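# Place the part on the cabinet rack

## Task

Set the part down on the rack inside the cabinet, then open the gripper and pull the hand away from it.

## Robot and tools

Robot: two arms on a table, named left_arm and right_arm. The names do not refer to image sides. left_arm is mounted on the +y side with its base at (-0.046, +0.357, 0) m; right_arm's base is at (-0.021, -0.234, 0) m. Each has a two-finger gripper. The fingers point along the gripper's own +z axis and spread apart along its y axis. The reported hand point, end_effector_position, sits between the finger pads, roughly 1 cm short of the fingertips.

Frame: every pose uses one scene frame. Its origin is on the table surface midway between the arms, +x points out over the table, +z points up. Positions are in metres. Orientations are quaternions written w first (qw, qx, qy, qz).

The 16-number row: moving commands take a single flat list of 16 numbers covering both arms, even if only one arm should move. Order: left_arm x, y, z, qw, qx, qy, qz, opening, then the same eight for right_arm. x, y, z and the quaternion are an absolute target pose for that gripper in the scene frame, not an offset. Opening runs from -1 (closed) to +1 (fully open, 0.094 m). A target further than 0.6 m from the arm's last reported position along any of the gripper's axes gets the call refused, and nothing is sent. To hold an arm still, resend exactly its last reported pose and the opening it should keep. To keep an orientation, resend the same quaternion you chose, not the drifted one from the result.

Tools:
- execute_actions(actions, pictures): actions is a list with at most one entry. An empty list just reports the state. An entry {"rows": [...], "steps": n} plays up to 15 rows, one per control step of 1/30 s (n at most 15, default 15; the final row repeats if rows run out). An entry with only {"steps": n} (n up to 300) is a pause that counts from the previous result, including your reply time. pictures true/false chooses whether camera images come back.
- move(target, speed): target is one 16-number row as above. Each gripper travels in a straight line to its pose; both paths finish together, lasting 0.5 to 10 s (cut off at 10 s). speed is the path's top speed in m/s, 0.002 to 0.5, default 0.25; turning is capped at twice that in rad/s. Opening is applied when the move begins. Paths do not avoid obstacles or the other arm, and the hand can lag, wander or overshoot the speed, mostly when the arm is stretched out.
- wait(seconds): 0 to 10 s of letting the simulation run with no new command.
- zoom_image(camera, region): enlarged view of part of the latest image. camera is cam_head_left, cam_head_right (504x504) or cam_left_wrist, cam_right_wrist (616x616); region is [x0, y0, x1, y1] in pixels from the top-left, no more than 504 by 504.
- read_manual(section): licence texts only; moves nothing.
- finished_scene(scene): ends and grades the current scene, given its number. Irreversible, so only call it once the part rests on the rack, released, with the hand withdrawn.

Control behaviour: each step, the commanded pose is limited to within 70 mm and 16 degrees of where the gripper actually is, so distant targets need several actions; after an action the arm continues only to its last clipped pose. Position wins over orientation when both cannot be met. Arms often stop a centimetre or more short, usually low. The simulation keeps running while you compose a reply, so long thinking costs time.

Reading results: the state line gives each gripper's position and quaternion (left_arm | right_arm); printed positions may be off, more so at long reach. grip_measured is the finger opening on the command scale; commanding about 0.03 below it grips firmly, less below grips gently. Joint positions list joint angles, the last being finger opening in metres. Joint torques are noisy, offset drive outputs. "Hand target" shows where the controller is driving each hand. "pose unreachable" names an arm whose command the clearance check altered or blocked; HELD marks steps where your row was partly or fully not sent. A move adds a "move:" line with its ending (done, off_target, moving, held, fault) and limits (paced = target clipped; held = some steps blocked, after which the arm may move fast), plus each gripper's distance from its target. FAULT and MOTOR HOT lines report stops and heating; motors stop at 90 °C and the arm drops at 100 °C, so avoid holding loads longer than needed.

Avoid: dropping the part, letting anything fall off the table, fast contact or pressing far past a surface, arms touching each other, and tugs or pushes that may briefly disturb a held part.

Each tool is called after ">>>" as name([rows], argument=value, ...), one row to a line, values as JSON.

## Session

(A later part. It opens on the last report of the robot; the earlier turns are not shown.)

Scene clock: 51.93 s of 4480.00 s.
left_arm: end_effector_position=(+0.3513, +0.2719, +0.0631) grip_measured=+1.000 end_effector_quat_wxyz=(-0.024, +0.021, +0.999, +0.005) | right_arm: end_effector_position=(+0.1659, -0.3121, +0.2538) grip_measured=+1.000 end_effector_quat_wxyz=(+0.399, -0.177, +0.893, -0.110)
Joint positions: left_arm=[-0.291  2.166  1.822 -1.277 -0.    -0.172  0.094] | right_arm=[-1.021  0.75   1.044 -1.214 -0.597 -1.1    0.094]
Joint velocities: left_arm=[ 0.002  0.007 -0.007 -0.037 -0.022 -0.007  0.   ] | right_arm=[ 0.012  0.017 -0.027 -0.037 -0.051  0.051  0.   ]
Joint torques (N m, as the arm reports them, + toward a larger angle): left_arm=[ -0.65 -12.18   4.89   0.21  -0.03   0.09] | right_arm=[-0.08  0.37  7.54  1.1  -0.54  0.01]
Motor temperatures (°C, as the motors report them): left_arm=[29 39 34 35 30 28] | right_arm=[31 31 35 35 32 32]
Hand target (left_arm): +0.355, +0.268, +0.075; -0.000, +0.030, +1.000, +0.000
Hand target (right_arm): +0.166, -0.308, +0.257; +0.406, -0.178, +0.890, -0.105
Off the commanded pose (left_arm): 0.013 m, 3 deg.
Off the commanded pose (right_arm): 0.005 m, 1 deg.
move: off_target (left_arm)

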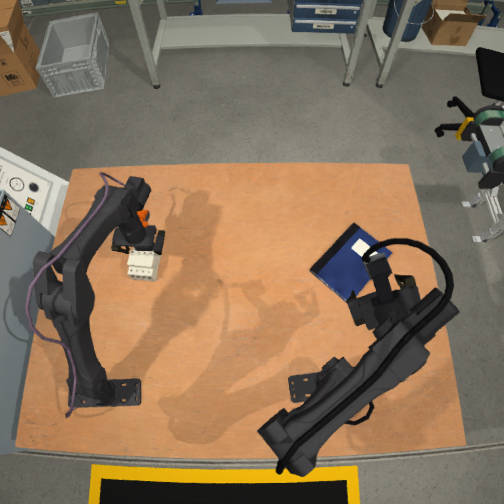

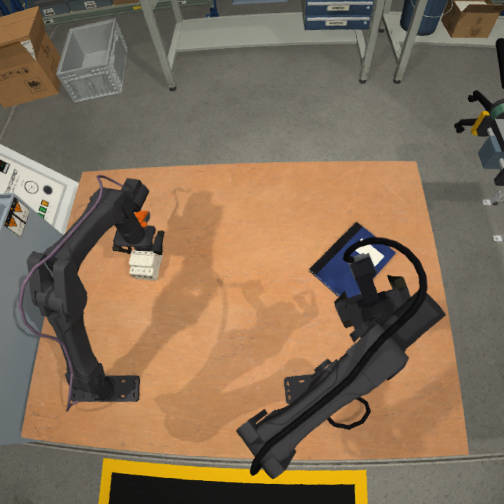

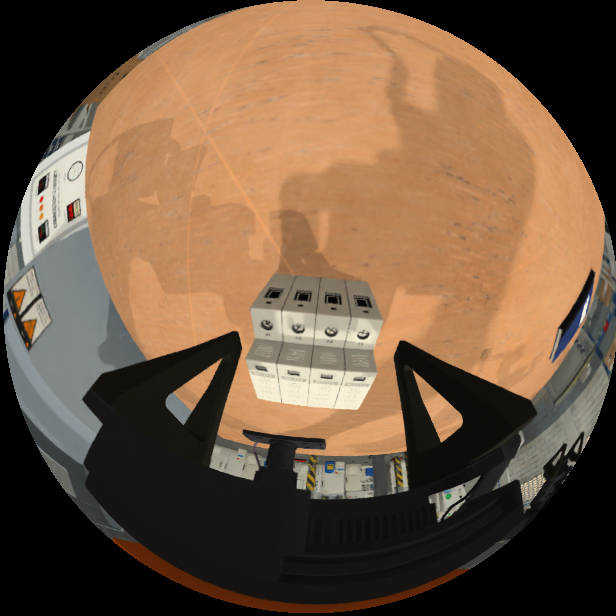

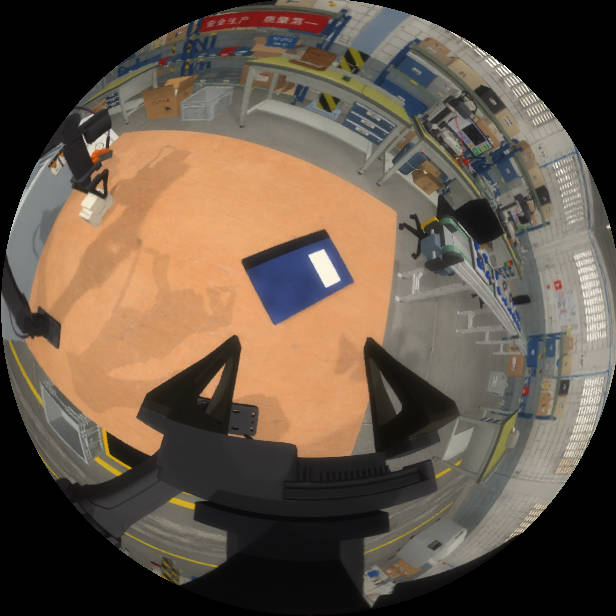

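>>> move(target=[0.325,0.272,0.075,0.0,0.05,1,0,1,0.166,-0.308,0.257,0.406,-0.178,0.890,-0.105,1], speed=0.05)

>>> move(target=[0.325,0.272,0.05,0.0,0.05,1,0,1,0.166,-0.308,0.257,0.406,-0.178,0.890,-0.105,1], speed=0.04)

Scene clock: 55.87 s of 4480.00 s.
left_arm: end_effector_position=(+0.3215, +0.2759, +0.0654) grip_measured=+1.000 end_effector_quat_wxyz=(-0.023, +0.040, +0.999, +0.004) | right_arm: end_effector_position=(+0.1659, -0.3121, +0.2538) grip_measured=+1.000 end_effector_quat_wxyz=(+0.399, -0.177, +0.893, -0.110)
Joint positions: left_arm=[-0.297  2.039  1.637 -1.215 -0.    -0.14   0.094] | right_arm=[-1.021  0.75   1.044 -1.214 -0.597 -1.1    0.094]
Joint velocities: left_arm=[-0.007  0.002 -0.002 -0.125 -0.007 -0.051  0.   ] | right_arm=[-0.012  0.022 -0.022 -0.037 -0.022  0.007  0.   ]
Joint torques (N m, as the arm reports them, + toward a larger angle): left_arm=[ -0.66 -11.08   4.79   0.24  -0.03   0.08] | right_arm=[-0.07  0.35  7.58  1.11 -0.52  0.02]
Motor temperatures (°C, as the motors report them): left_arm=[29 40 34 35 30 28] | right_arm=[31 31 35 35 32 32]
Hand target (left_arm): +0.325, +0.272, +0.075; -0.001, +0.050, +0.999, +0.000
Hand target (right_arm): +0.166, -0.308, +0.257; +0.406, -0.178, +0.890, -0.105
Off the commanded pose (left_arm): 0.011 m, 3 deg.
Off the commanded pose (right_arm): 0.005 m, 1 deg.
move: off_target (left_arm)

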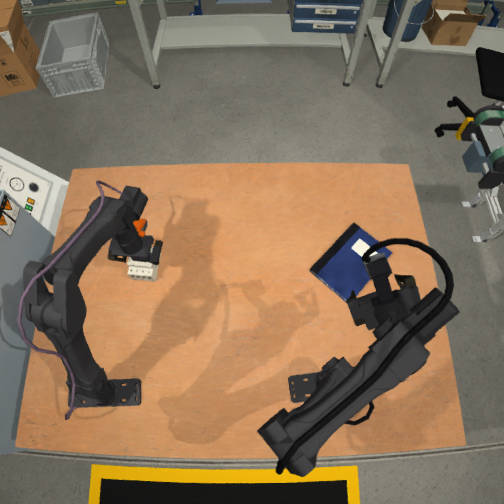

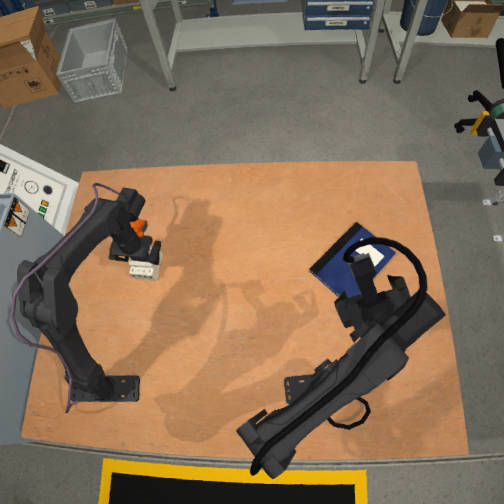

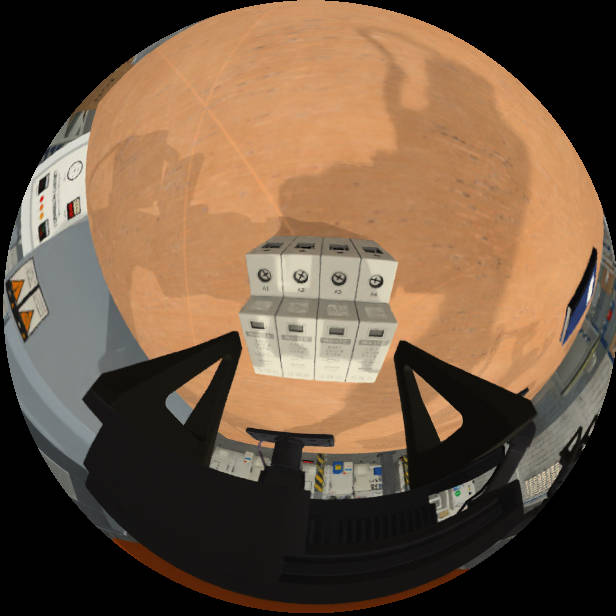

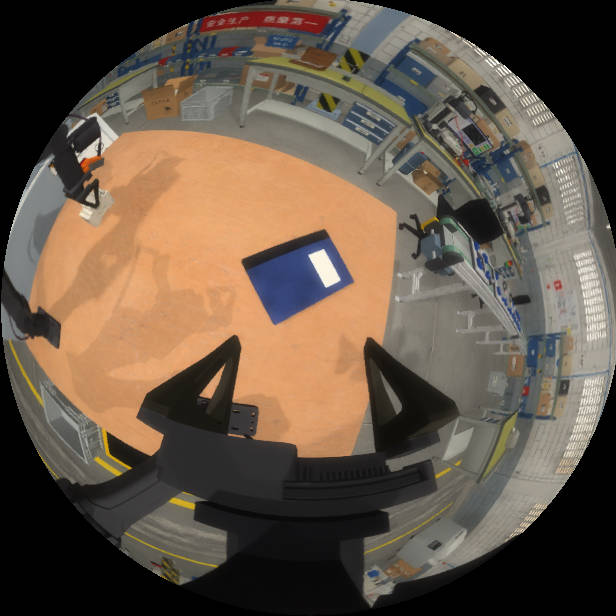

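Scene clock: 56.97 s of 4480.00 s.
left_arm: end_effector_position=(+0.3217, +0.2758, +0.0459) grip_measured=+1.000 end_effector_quat_wxyz=(-0.015, +0.041, +0.999, +0.003) | right_arm: end_effector_position=(+0.1659, -0.3121, +0.2538) grip_measured=+1.000 end_effector_quat_wxyz=(+0.399, -0.177, +0.893, -0.110)
Joint positions: left_arm=[-0.297  2.039  1.559 -1.12  -0.    -0.138  0.094] | right_arm=[-1.021  0.75   1.044 -1.214 -0.597 -1.1    0.094]
Joint velocities: left_arm=[ 0.012  0.017 -0.007  0.007  0.037 -0.081  0.   ] | right_arm=[-0.012 -0.027 -0.017 -0.051 -0.007 -0.007  0.   ]
Joint torques (N m, as the arm reports them, + toward a larger angle): left_arm=[-0.57 -9.9   4.91  0.27 -0.03  0.11] | right_arm=[-0.08  0.33  7.56  1.1  -0.53  0.02]
Motor temperatures (°C, as the motors report them): left_arm=[29 40 34 35 30 28] | right_arm=[31 31 35 35 32 32]
Hand target (left_arm): +0.325, +0.272, +0.050; -0.000, +0.050, +0.999, +0.000
Hand target (right_arm): +0.166, -0.308, +0.257; +0.406, -0.178, +0.890, -0.105
Off the commanded pose (left_arm): 0.007 m, 2 deg.
Off the commanded pose (right_arm): 0.005 m, 1 deg.
move: done

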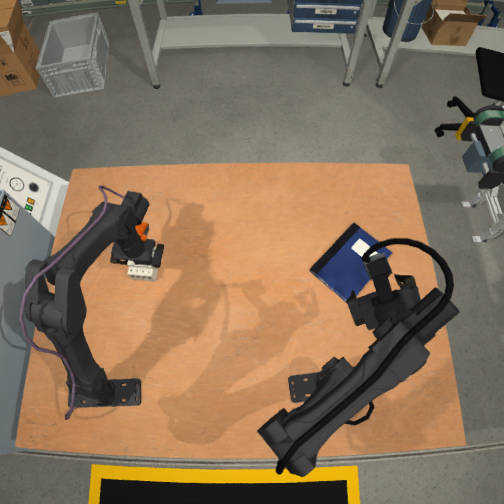

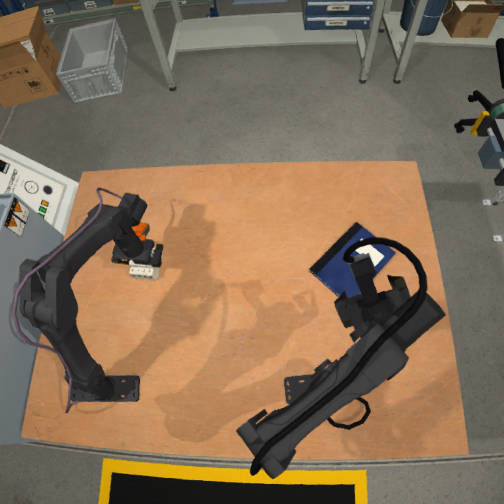

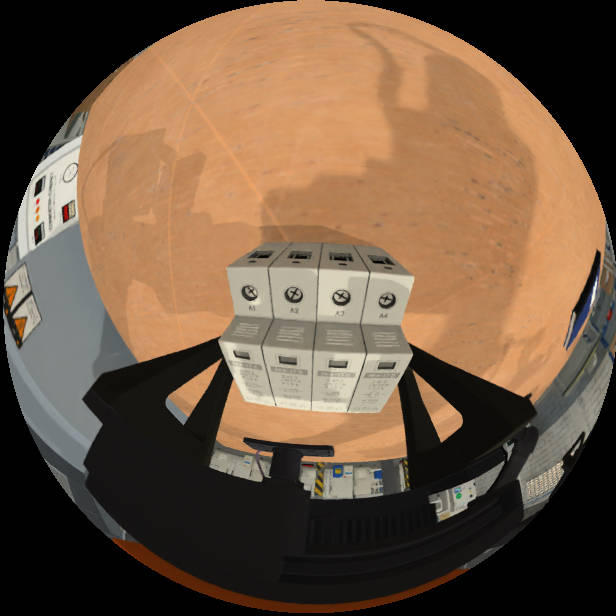

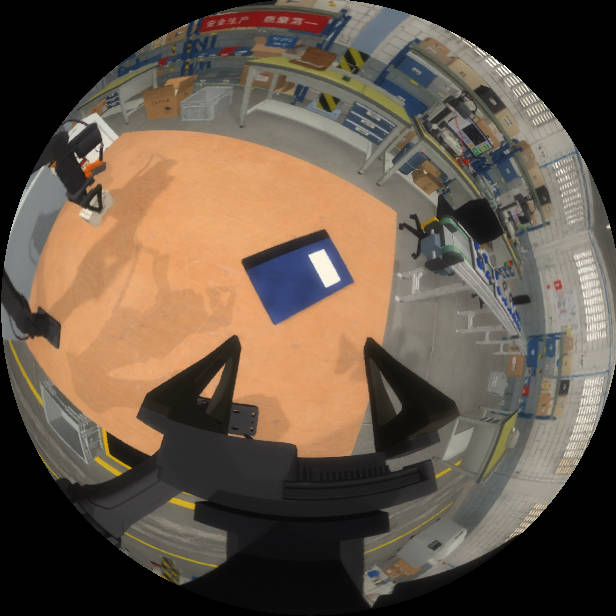

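>>> move(target=[0.315,0.272,0.048,0.0,0.05,1,0,1,0.166,-0.308,0.257,0.406,-0.178,0.890,-0.105,1], speed=0.04)

>>> move(target=[0.315,0.272,0.048,0.0,0.05,1,0,0.5,0.166,-0.308,0.257,0.406,-0.178,0.890,-0.105,1])

Scene clock: 59.03 s of 4480.00 s.
left_arm: end_effector_position=(+0.3105, +0.2767, +0.0385) grip_measured=+1.000 end_effector_quat_wxyz=(-0.022, +0.043, +0.999, +0.004) | right_arm: end_effector_position=(+0.1659, -0.3121, +0.2538) grip_measured=+1.000 end_effector_quat_wxyz=(+0.399, -0.177, +0.893, -0.110)
Joint positions: left_arm=[-0.302  2.02   1.5   -1.096 -0.    -0.138  0.094] | right_arm=[-1.021  0.75   1.044 -1.214 -0.596 -1.1    0.094]
Joint velocities: left_arm=[-0.002 -0.002  0.002  0.051  0.066  0.037  0.   ] | right_arm=[ 0.007  0.002  0.017 -0.007  0.081 -0.051  0.   ]
Joint torques (N m, as the arm reports them, + toward a larger angle): left_arm=[ -0.67 -10.71   4.92   0.21  -0.03   0.05] | right_arm=[-0.06  0.35  7.56  1.11 -0.53  0.01]
Motor temperatures (°C, as the motors report them): left_arm=[29 40 34 35 30 28] | right_arm=[31 31 35 35 32 32]
Hand target (left_arm): +0.315, +0.272, +0.048; -0.000, +0.050, +0.999, +0.000
Hand target (right_arm): +0.166, -0.308, +0.257; +0.406, -0.178, +0.890, -0.105
Off the commanded pose (left_arm): 0.011 m, 3 deg.
Off the commanded pose (right_arm): 0.005 m, 1 deg.
move: off_target (left_arm)

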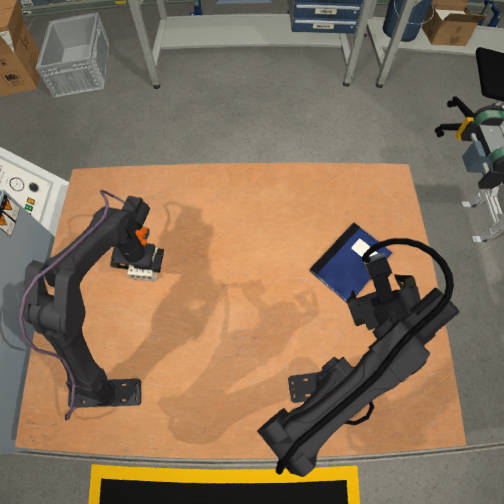

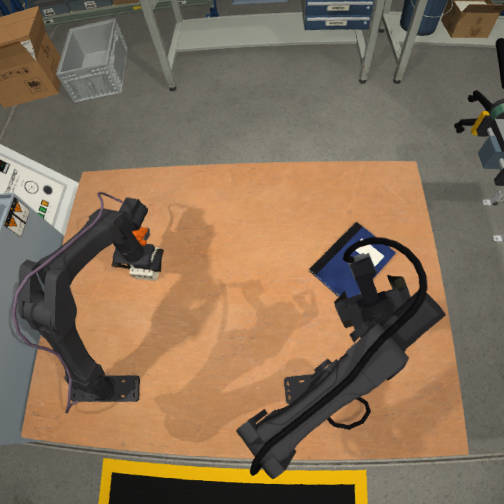

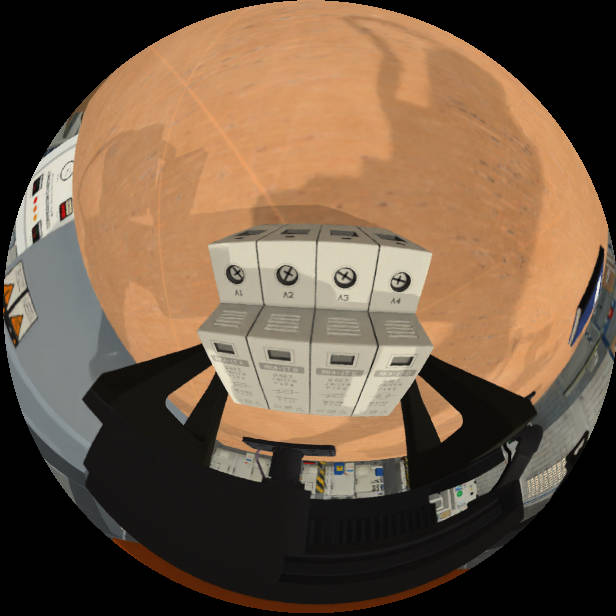

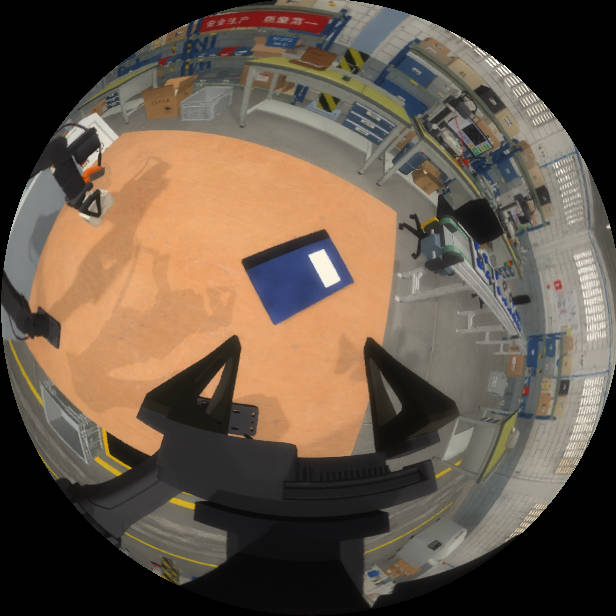

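Scene clock: 59.73 s of 4480.00 s.
left_arm: end_effector_position=(+0.3105, +0.2770, +0.0385) grip_measured=+0.530 end_effector_quat_wxyz=(-0.022, +0.043, +0.999, +0.005) | right_arm: end_effector_position=(+0.1659, -0.3121, +0.2538) grip_measured=+1.000 end_effector_quat_wxyz=(+0.399, -0.177, +0.893, -0.110)
Joint positions: left_arm=[-0.302  2.02   1.5   -1.096 -0.002 -0.138  0.072] | right_arm=[-1.021  0.75   1.044 -1.214 -0.596 -1.1    0.094]
Joint velocities: left_arm=[-0.007  0.002 -0.017  0.022 -0.037  0.051 -0.   ] | right_arm=[-0.007 -0.002 -0.007  0.022 -0.007  0.037  0.   ]
Joint torques (N m, as the arm reports them, + toward a larger angle): left_arm=[ -0.69 -10.72   4.86   0.24  -0.02   0.05] | right_arm=[ 0.02  0.39  7.55  1.11 -0.55  0.01]
Motor temperatures (°C, as the motors report them): left_arm=[29 40 34 35 30 28] | right_arm=[31 31 35 35 32 32]
Hand target (left_arm): +0.315, +0.272, +0.048; -0.000, +0.050, +0.999, +0.000
Hand target (right_arm): +0.166, -0.308, +0.257; +0.406, -0.178, +0.890, -0.105
Off the commanded pose (left_arm): 0.012 m, 3 deg.
Off the commanded pose (right_arm): 0.005 m, 1 deg.
move: off_target (left_arm)

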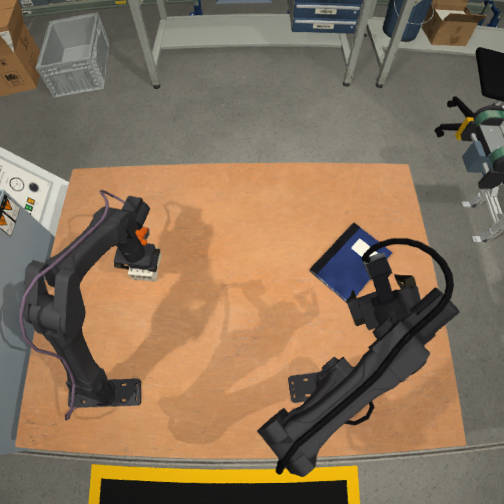

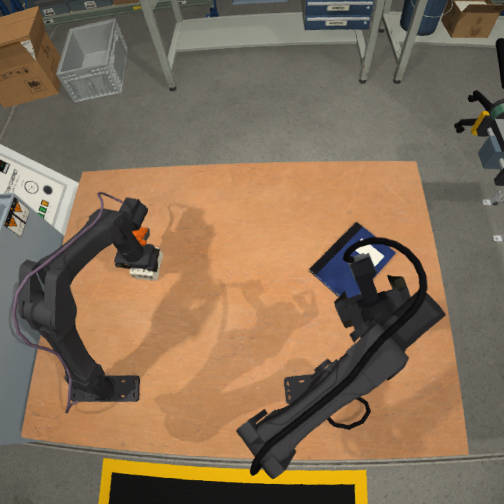

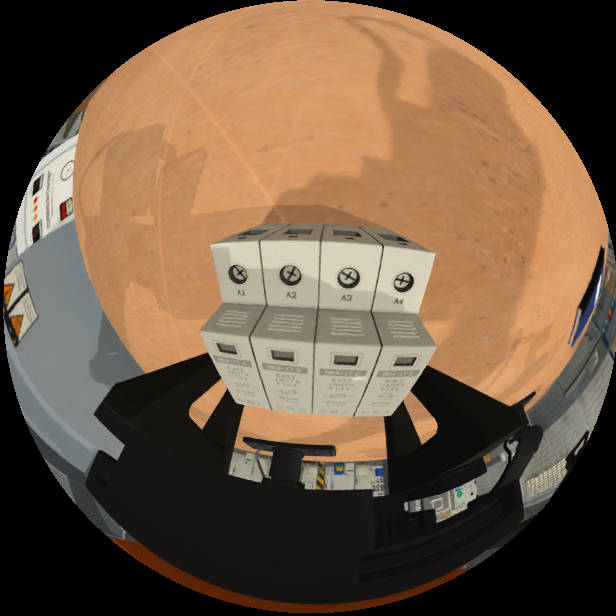

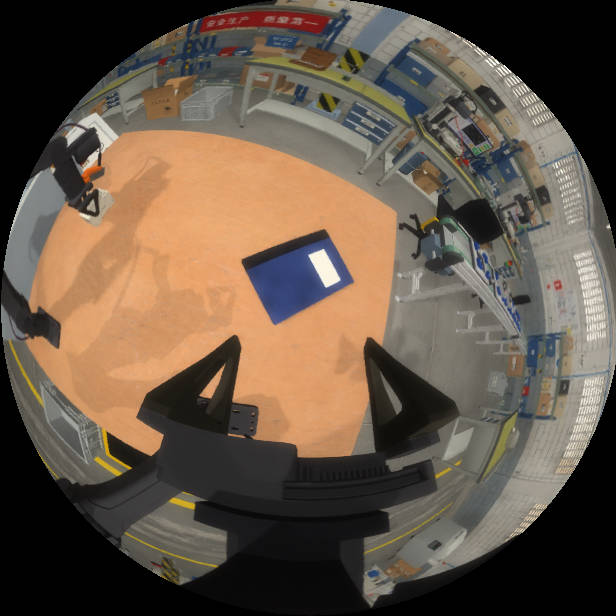

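>>> move(target=[0.315,0.272,0.05,0.0,0.05,1,0,0.85,0.166,-0.308,0.257,0.406,-0.178,0.890,-0.105,1])

>>> move(target=[0.315,0.272,0.055,0.4225,0.045,0.905,-0.021,0.85,0.166,-0.308,0.257,0.406,-0.178,0.890,-0.105,1], speed=0.15)

Scene clock: 65.13 s of 4480.00 s.
left_arm: end_effector_position=(+0.3105, +0.2770, +0.0385) grip_measured=+0.848 end_effector_quat_wxyz=(-0.022, +0.043, +0.999, +0.005) | right_arm: end_effector_position=(+0.1659, -0.3121, +0.2538) grip_measured=+1.000 end_effector_quat_wxyz=(+0.399, -0.177, +0.893, -0.110)
Joint positions: left_arm=[-0.302  2.02   1.5   -1.096 -0.002 -0.138  0.087] | right_arm=[-1.021  0.75   1.044 -1.214 -0.596 -1.1    0.094]
Joint velocities: left_arm=[ 0.007 -0.007 -0.007  0.007  0.022  0.022  0.001] | right_arm=[-0.002 -0.007 -0.007  0.095 -0.022 -0.007  0.   ]
Joint torques (N m, as the arm reports them, + toward a larger angle): left_arm=[ -0.73 -10.87   5.16   0.17  -0.01   0.05] | right_arm=[-0.05  0.35  7.57  1.11 -0.52  0.01]
Motor temperatures (°C, as the motors report them): left_arm=[29 41 33 35 30 28] | right_arm=[31 31 35 35 32 32]
Hand target (left_arm): +0.315, +0.272, +0.050; -0.000, +0.050, +0.999, +0.000
Hand target (right_arm): +0.166, -0.308, +0.257; +0.406, -0.178, +0.890, -0.105
Off the commanded pose (left_arm): 0.013 m, 3 deg.
Off the commanded pose (right_arm): 0.005 m, 1 deg.
After step 90, 1.70 s passed at rest.
move: off_target (left_arm)

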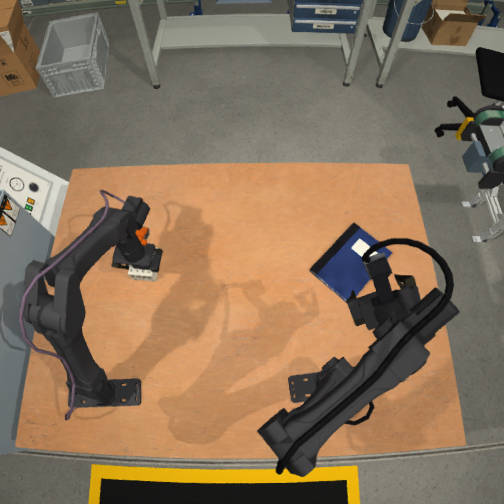

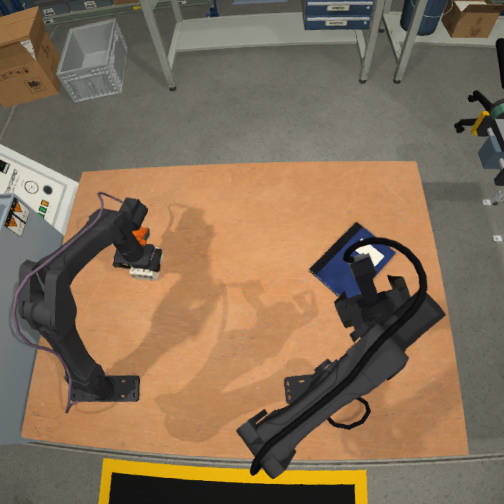

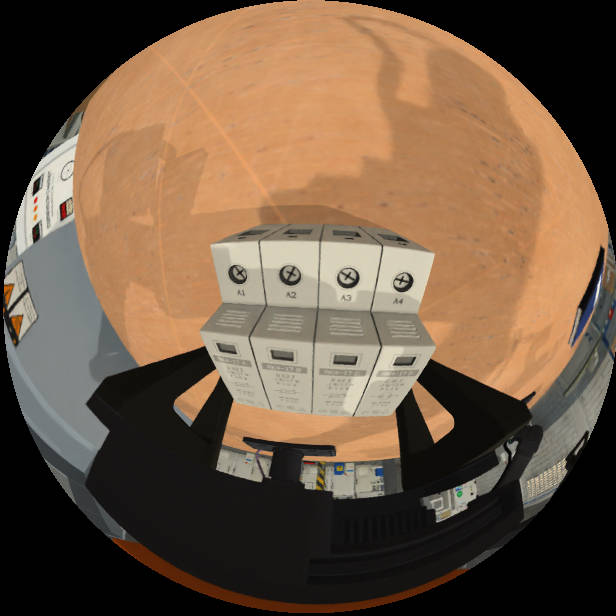

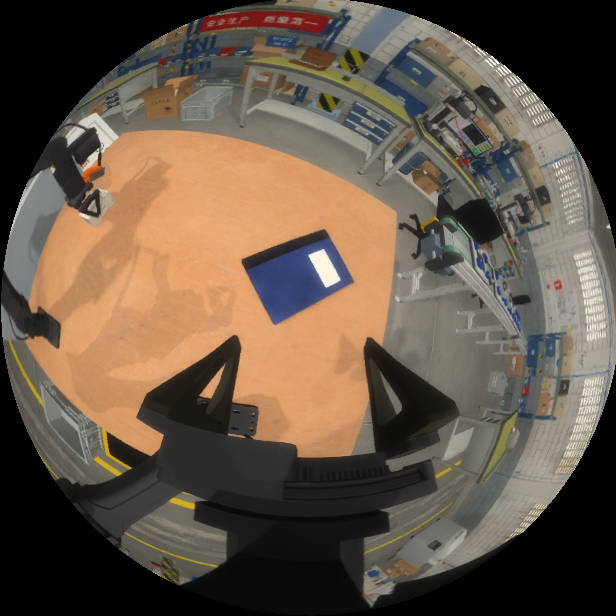

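Scene clock: 68.87 s of 4480.00 s.
left_arm: end_effector_position=(+0.3113, +0.2743, +0.0466) grip_measured=+0.848 end_effector_quat_wxyz=(+0.402, +0.044, +0.914, -0.020) | right_arm: end_effector_position=(+0.1659, -0.3121, +0.2538) grip_measured=+1.000 end_effector_quat_wxyz=(+0.399, -0.177, +0.893, -0.110)
Joint positions: left_arm=[-0.381  1.481  0.521  0.207 -0.153 -0.142  0.087] | right_arm=[-1.021  0.75   1.044 -1.214 -0.597 -1.1    0.094]
Joint velocities: left_arm=[-0.007 -0.002 -0.002  0.022 -0.007 -0.022  0.001] | right_arm=[ 0.012 -0.012 -0.017 -0.007  0.007 -0.037  0.   ]
Joint torques (N m, as the arm reports them, + toward a larger angle): left_arm=[-0.73 -5.74  5.02  1.55 -0.21  0.11] | right_arm=[-0.1   0.37  7.53  1.11 -0.52  0.  ]
Motor temperatures (°C, as the motors report them): left_arm=[29 41 33 35 30 28] | right_arm=[31 31 35 35 32 32]
Hand target (left_arm): +0.315, +0.271, +0.057; +0.422, +0.048, +0.905, -0.019
Hand target (right_arm): +0.166, -0.308, +0.257; +0.406, -0.178, +0.890, -0.105
Off the commanded pose (left_arm): 0.009 m, 3 deg.
Off the commanded pose (right_arm): 0.005 m, 1 deg.
move: off_target (left_arm)

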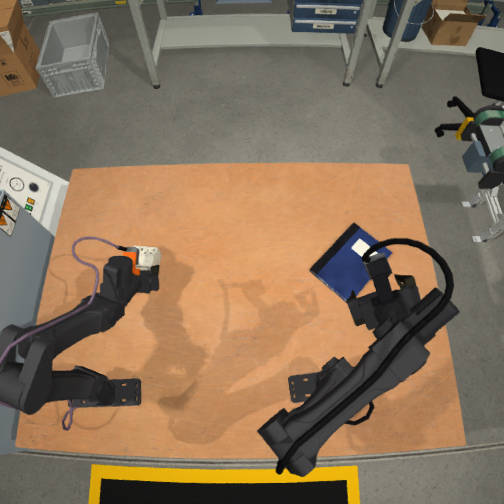

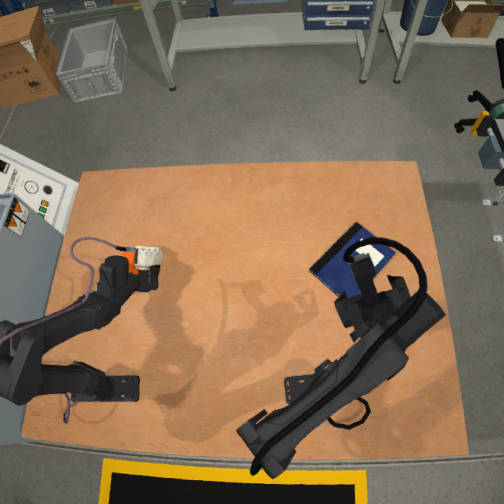

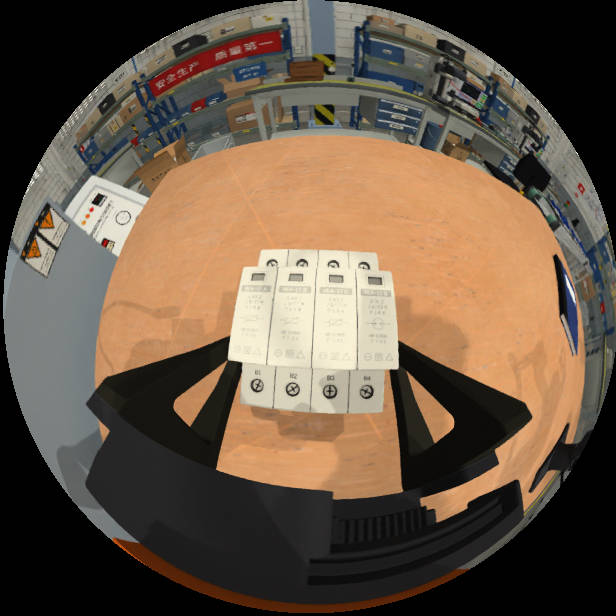

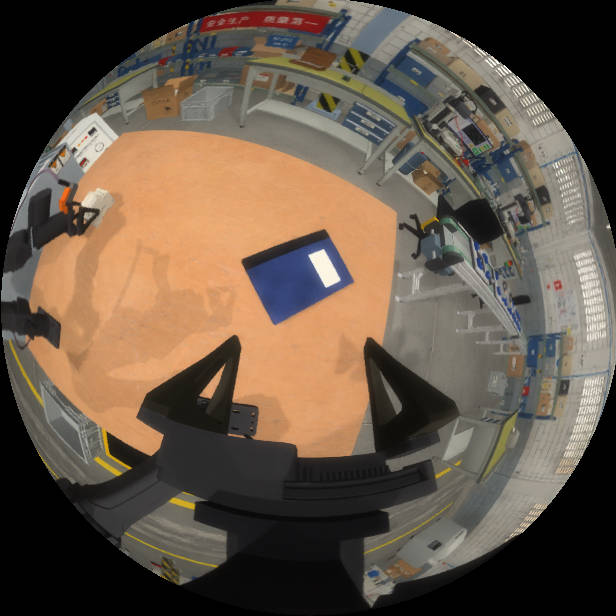

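>>> move(target=[0.342,0.270,0.055,0.4225,0.045,0.905,-0.021,0.85,0.30,0.05,0.42,0.44,-0.44,0.555,0.555,1], speed=0.15)

Scene clock: 77.60 s of 4480.00 s.
left_arm: end_effector_position=(+0.3266, +0.2710, +0.0412) grip_measured=+0.848 end_effector_quat_wxyz=(+0.400, +0.048, +0.915, -0.017) | right_arm: end_effector_position=(+0.3069, +0.0454, +0.4221) grip_measured=+1.000 end_effector_quat_wxyz=(+0.450, -0.434, +0.553, +0.551)
Joint positions: left_arm=[-0.376  1.563  0.573  0.233 -0.15  -0.13   0.087] | right_arm=[ 0.195  1.571  1.471  0.136 -1.252  0.254  0.094]
Joint velocities: left_arm=[ 0.002 -0.012 -0.002  0.022  0.051 -0.051  0.001] | right_arm=[0.002 0.002 0.007 0.066 0.007 0.051 0.   ]
Joint torques (N m, as the arm reports them, + toward a larger angle): left_arm=[ 0.98 -4.53  7.21  1.55 -0.04  0.1 ] | right_arm=[ 0.7  -6.14  8.34  1.35 -0.1   0.02]
Motor temperatures (°C, as the motors report them): left_arm=[29 38 34 37 30 28] | right_arm=[31 31 36 36 32 32]
Hand target (left_arm): +0.341, +0.271, +0.055; +0.423, +0.045, +0.905, -0.020
Hand target (right_arm): +0.306, +0.049, +0.421; +0.446, -0.438, +0.549, +0.555
Off the commanded pose (left_arm): 0.021 m, 3 deg.
Off the commanded pose (right_arm): 0.009 m, 1 deg.
move: off_target (left_arm)

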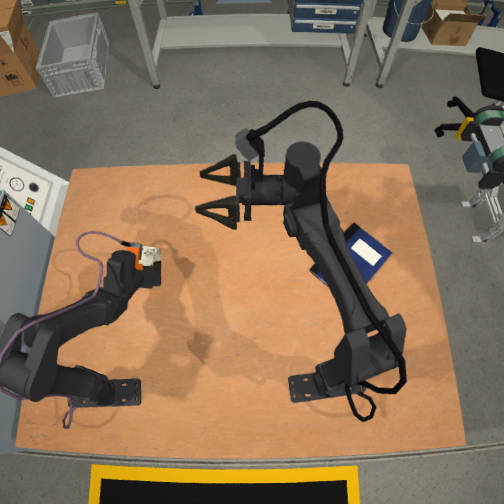

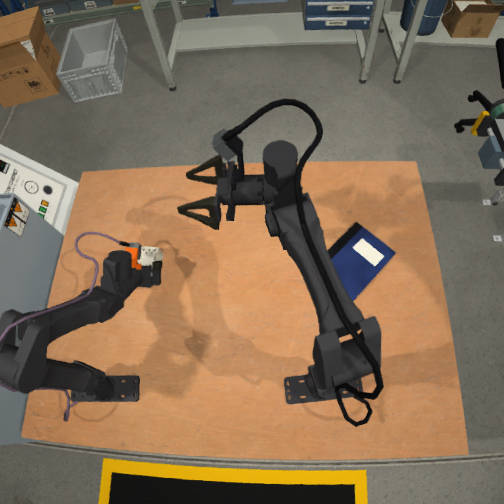

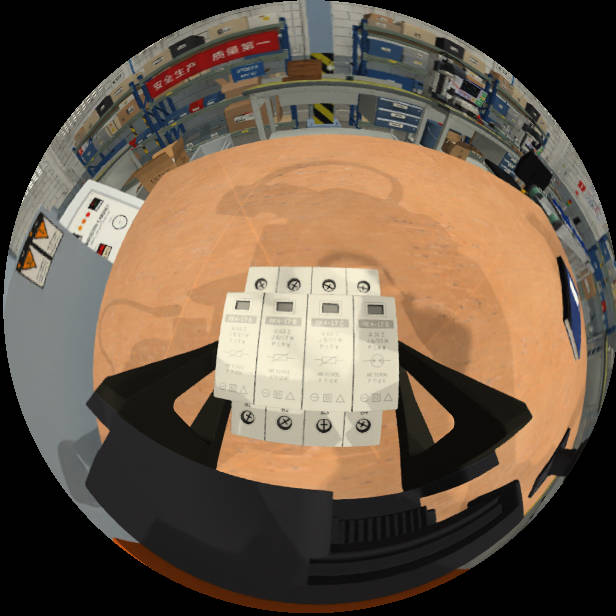

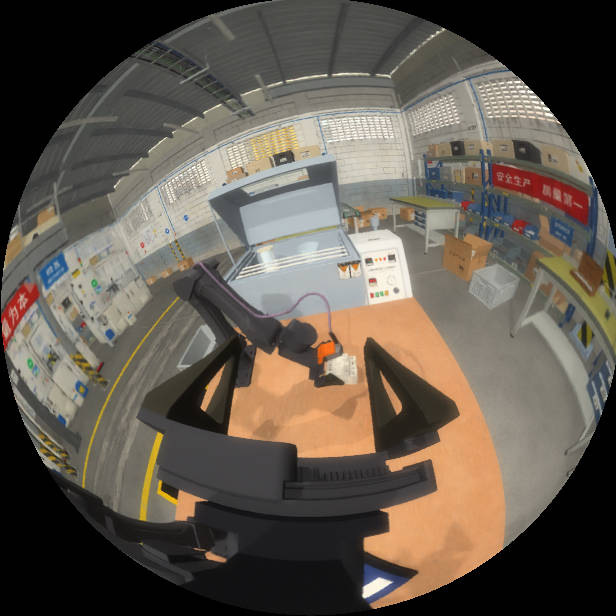

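>>> move(target=[0.345,0.276,0.055,0.4225,0.045,0.905,-0.021,0.9,0.30,0.05,0.42,0.44,-0.44,0.555,0.555,1], speed=0.04)

Scene clock: 79.70 s of 4480.00 s.
left_arm: end_effector_position=(+0.3285, +0.2783, +0.0410) grip_measured=+0.898 end_effector_quat_wxyz=(+0.399, +0.046, +0.916, -0.016) | right_arm: end_effector_position=(+0.3047, +0.0480, +0.4194) grip_measured=+1.000 end_effector_quat_wxyz=(+0.443, -0.435, +0.556, +0.553)
Joint positions: left_arm=[-0.349  1.563  0.573  0.234 -0.134 -0.116  0.089] | right_arm=[ 0.203  1.571  1.471  0.115 -1.252  0.245  0.094]
Joint velocities: left_arm=[ 0.017 -0.007 -0.007  0.051 -0.007 -0.037 -0.001] | right_arm=[-0.002 -0.007 -0.027 -0.051 -0.022  0.007  0.   ]
Joint torques (N m, as the arm reports them, + toward a larger angle): left_arm=[ 0.73 -4.36  7.49  1.55 -0.03  0.11] | right_arm=[ 0.76 -7.34  8.31  1.13 -0.05 -0.12]
Motor temperatures (°C, as the motors report them): left_arm=[29 38 34 38 30 28] | right_arm=[31 31 36 36 32 32]
Hand target (left_arm): +0.344, +0.277, +0.056; +0.423, +0.045, +0.905, -0.020
Hand target (right_arm): +0.300, +0.050, +0.420; +0.439, -0.439, +0.554, +0.554
Off the commanded pose (left_arm): 0.022 m, 3 deg.
Off the commanded pose (right_arm): 0.005 m, 1 deg.
move: off_target (left_arm)

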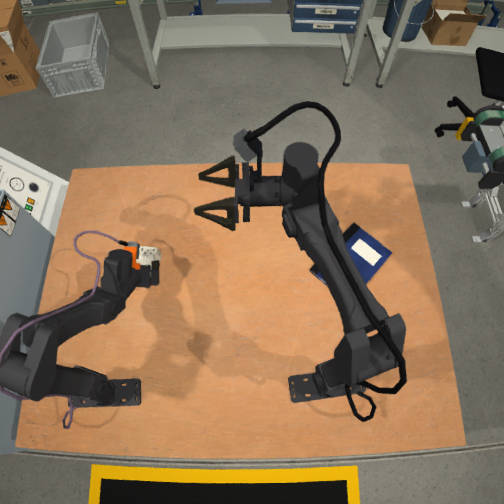

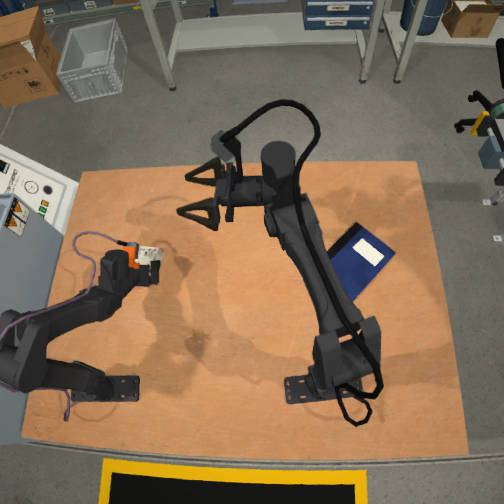

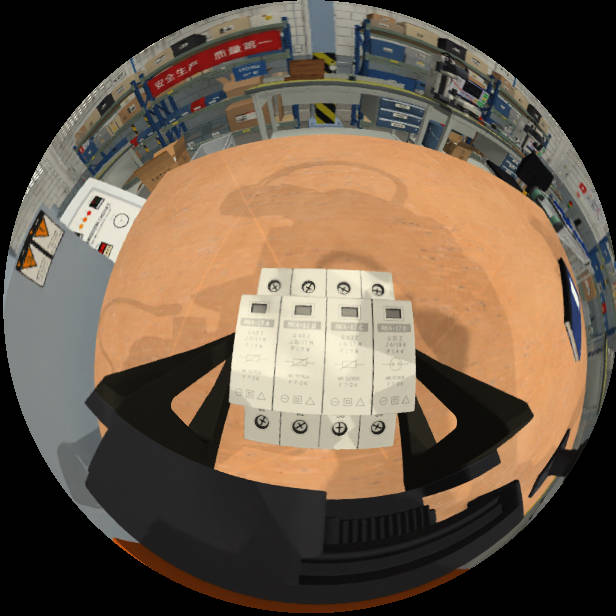

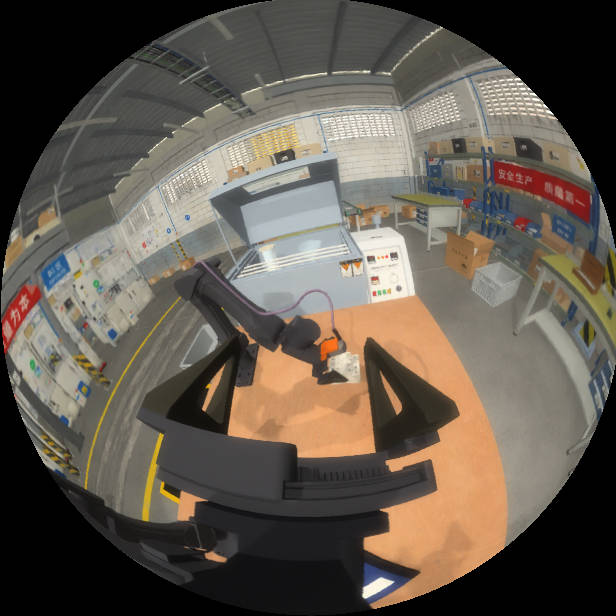

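>>> move(target=[0.345,0.272,0.055,0.4225,0.045,0.905,-0.021,0.495,0.30,0.05,0.42,0.44,-0.44,0.555,0.555,1], speed=0.04)

>>> move(target=[0.33,0.30,0.36,0.4225,0.045,0.905,-0.021,0.495,0.30,0.05,0.42,0.44,-0.44,0.555,0.555,1], speed=0.15)

Scene clock: 81.97 s of 4480.00 s.
left_arm: end_effector_position=(+0.3282, +0.2770, +0.0406) grip_measured=+0.528 end_effector_quat_wxyz=(+0.399, +0.047, +0.916, -0.019) | right_arm: end_effector_position=(+0.3047, +0.0481, +0.4191) grip_measured=+1.000 end_effector_quat_wxyz=(+0.442, -0.435, +0.556, +0.553)
Joint positions: left_arm=[-0.349  1.564  0.573  0.234 -0.127 -0.115  0.072] | right_arm=[ 0.203  1.571  1.471  0.112 -1.252  0.243  0.094]
Joint velocities: left_arm=[-0.007  0.007  0.002 -0.081 -0.022  0.022  0.001] | right_arm=[-0.012  0.022 -0.002  0.022  0.051 -0.051  0.   ]
Joint torques (N m, as the arm reports them, + toward a larger angle): left_arm=[-0.36 -4.11  7.78  1.53 -0.17  0.02] | right_arm=[ 0.7  -7.39  8.35  1.15 -0.05 -0.11]
Motor temperatures (°C, as the motors report them): left_arm=[29 37 34 38 30 28] | right_arm=[31 32 36 36 32 32]
Hand target (left_arm): +0.344, +0.272, +0.056; +0.422, +0.045, +0.905, -0.021
Hand target (right_arm): +0.300, +0.050, +0.420; +0.439, -0.439, +0.554, +0.554
Off the commanded pose (left_arm): 0.023 m, 3 deg.
Off the commanded pose (right_arm): 0.005 m, 1 deg.
move: off_target (left_arm)

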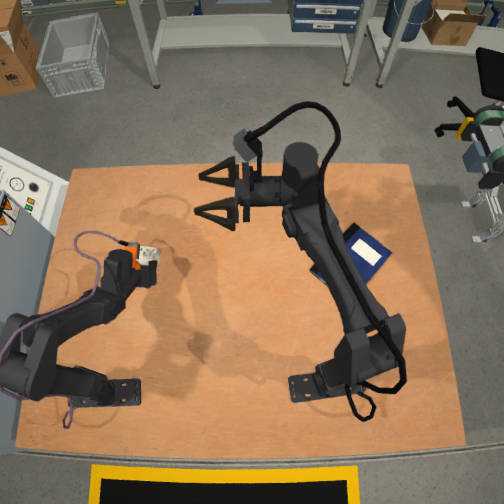

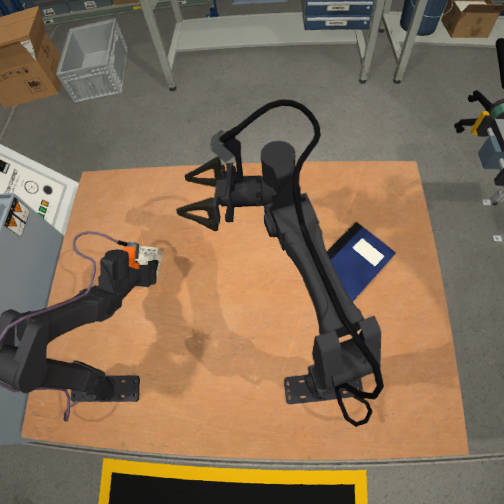

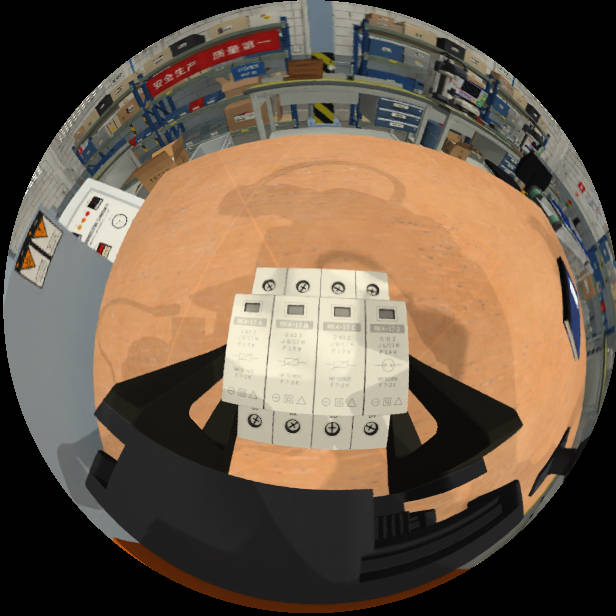

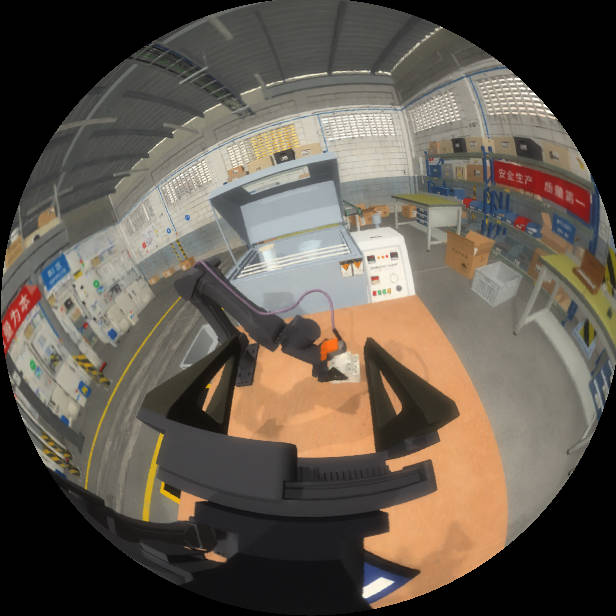

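Scene clock: 84.80 s of 4480.00 s.
left_arm: end_effector_position=(+0.3151, +0.2999, +0.3223) grip_measured=+0.528 end_effector_quat_wxyz=(+0.360, +0.049, +0.932, -0.014) | right_arm: end_effector_position=(+0.3047, +0.0481, +0.4191) grip_measured=+1.000 end_effector_quat_wxyz=(+0.442, -0.435, +0.556, +0.553)
Joint positions: left_arm=[-0.271  1.424  1.71  -1.124 -0.07  -0.063  0.072] | right_arm=[ 0.203  1.571  1.471  0.112 -1.252  0.243  0.094]
Joint velocities: left_arm=[-0.002  0.002 -0.002 -0.022 -0.037  0.037 -0.001] | right_arm=[-0.002 -0.007 -0.002  0.081  0.007  0.022  0.   ]
Joint torques (N m, as the arm reports them, + toward a larger angle): left_arm=[ 0.75 -5.6   8.92  1.87 -0.04  0.1 ] | right_arm=[ 0.69 -7.38  8.33  1.14 -0.05 -0.12]
Motor temperatures (°C, as the motors report them): left_arm=[29 37 35 39 30 28] | right_arm=[31 32 36 36 32 32]
Hand target (left_arm): +0.325, +0.301, +0.361; +0.423, +0.045, +0.905, -0.020
Hand target (right_arm): +0.300, +0.050, +0.420; +0.439, -0.439, +0.554, +0.554
Off the commanded pose (left_arm): 0.041 m, 8 deg.
Off the commanded pose (right_arm): 0.005 m, 1 deg.
move: off_target (left_arm)

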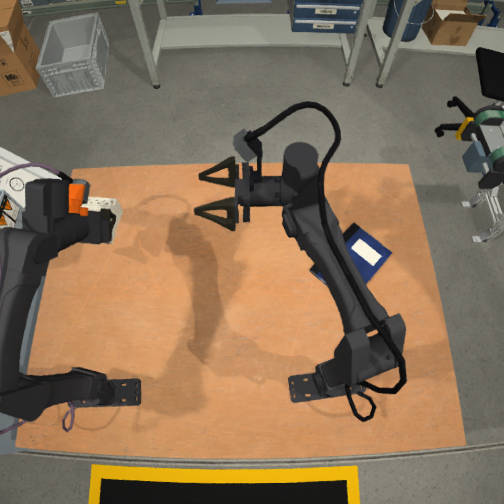

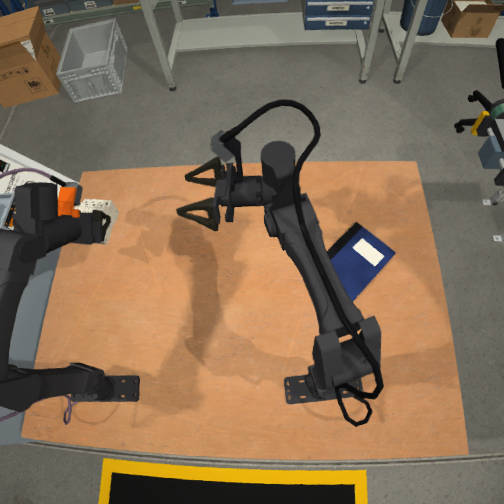

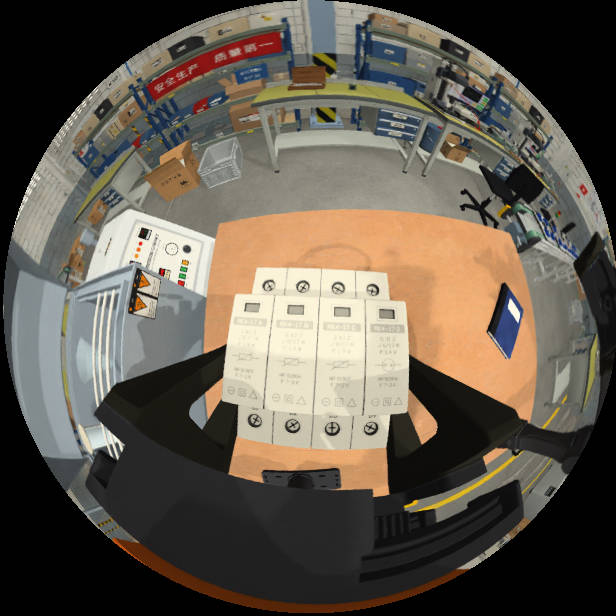

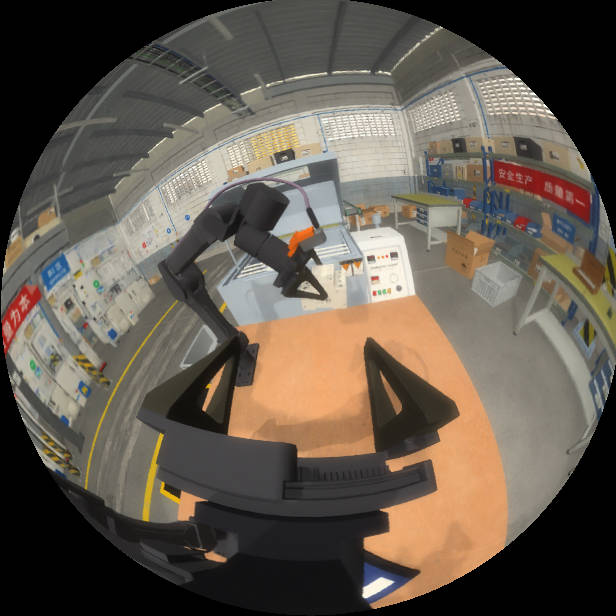

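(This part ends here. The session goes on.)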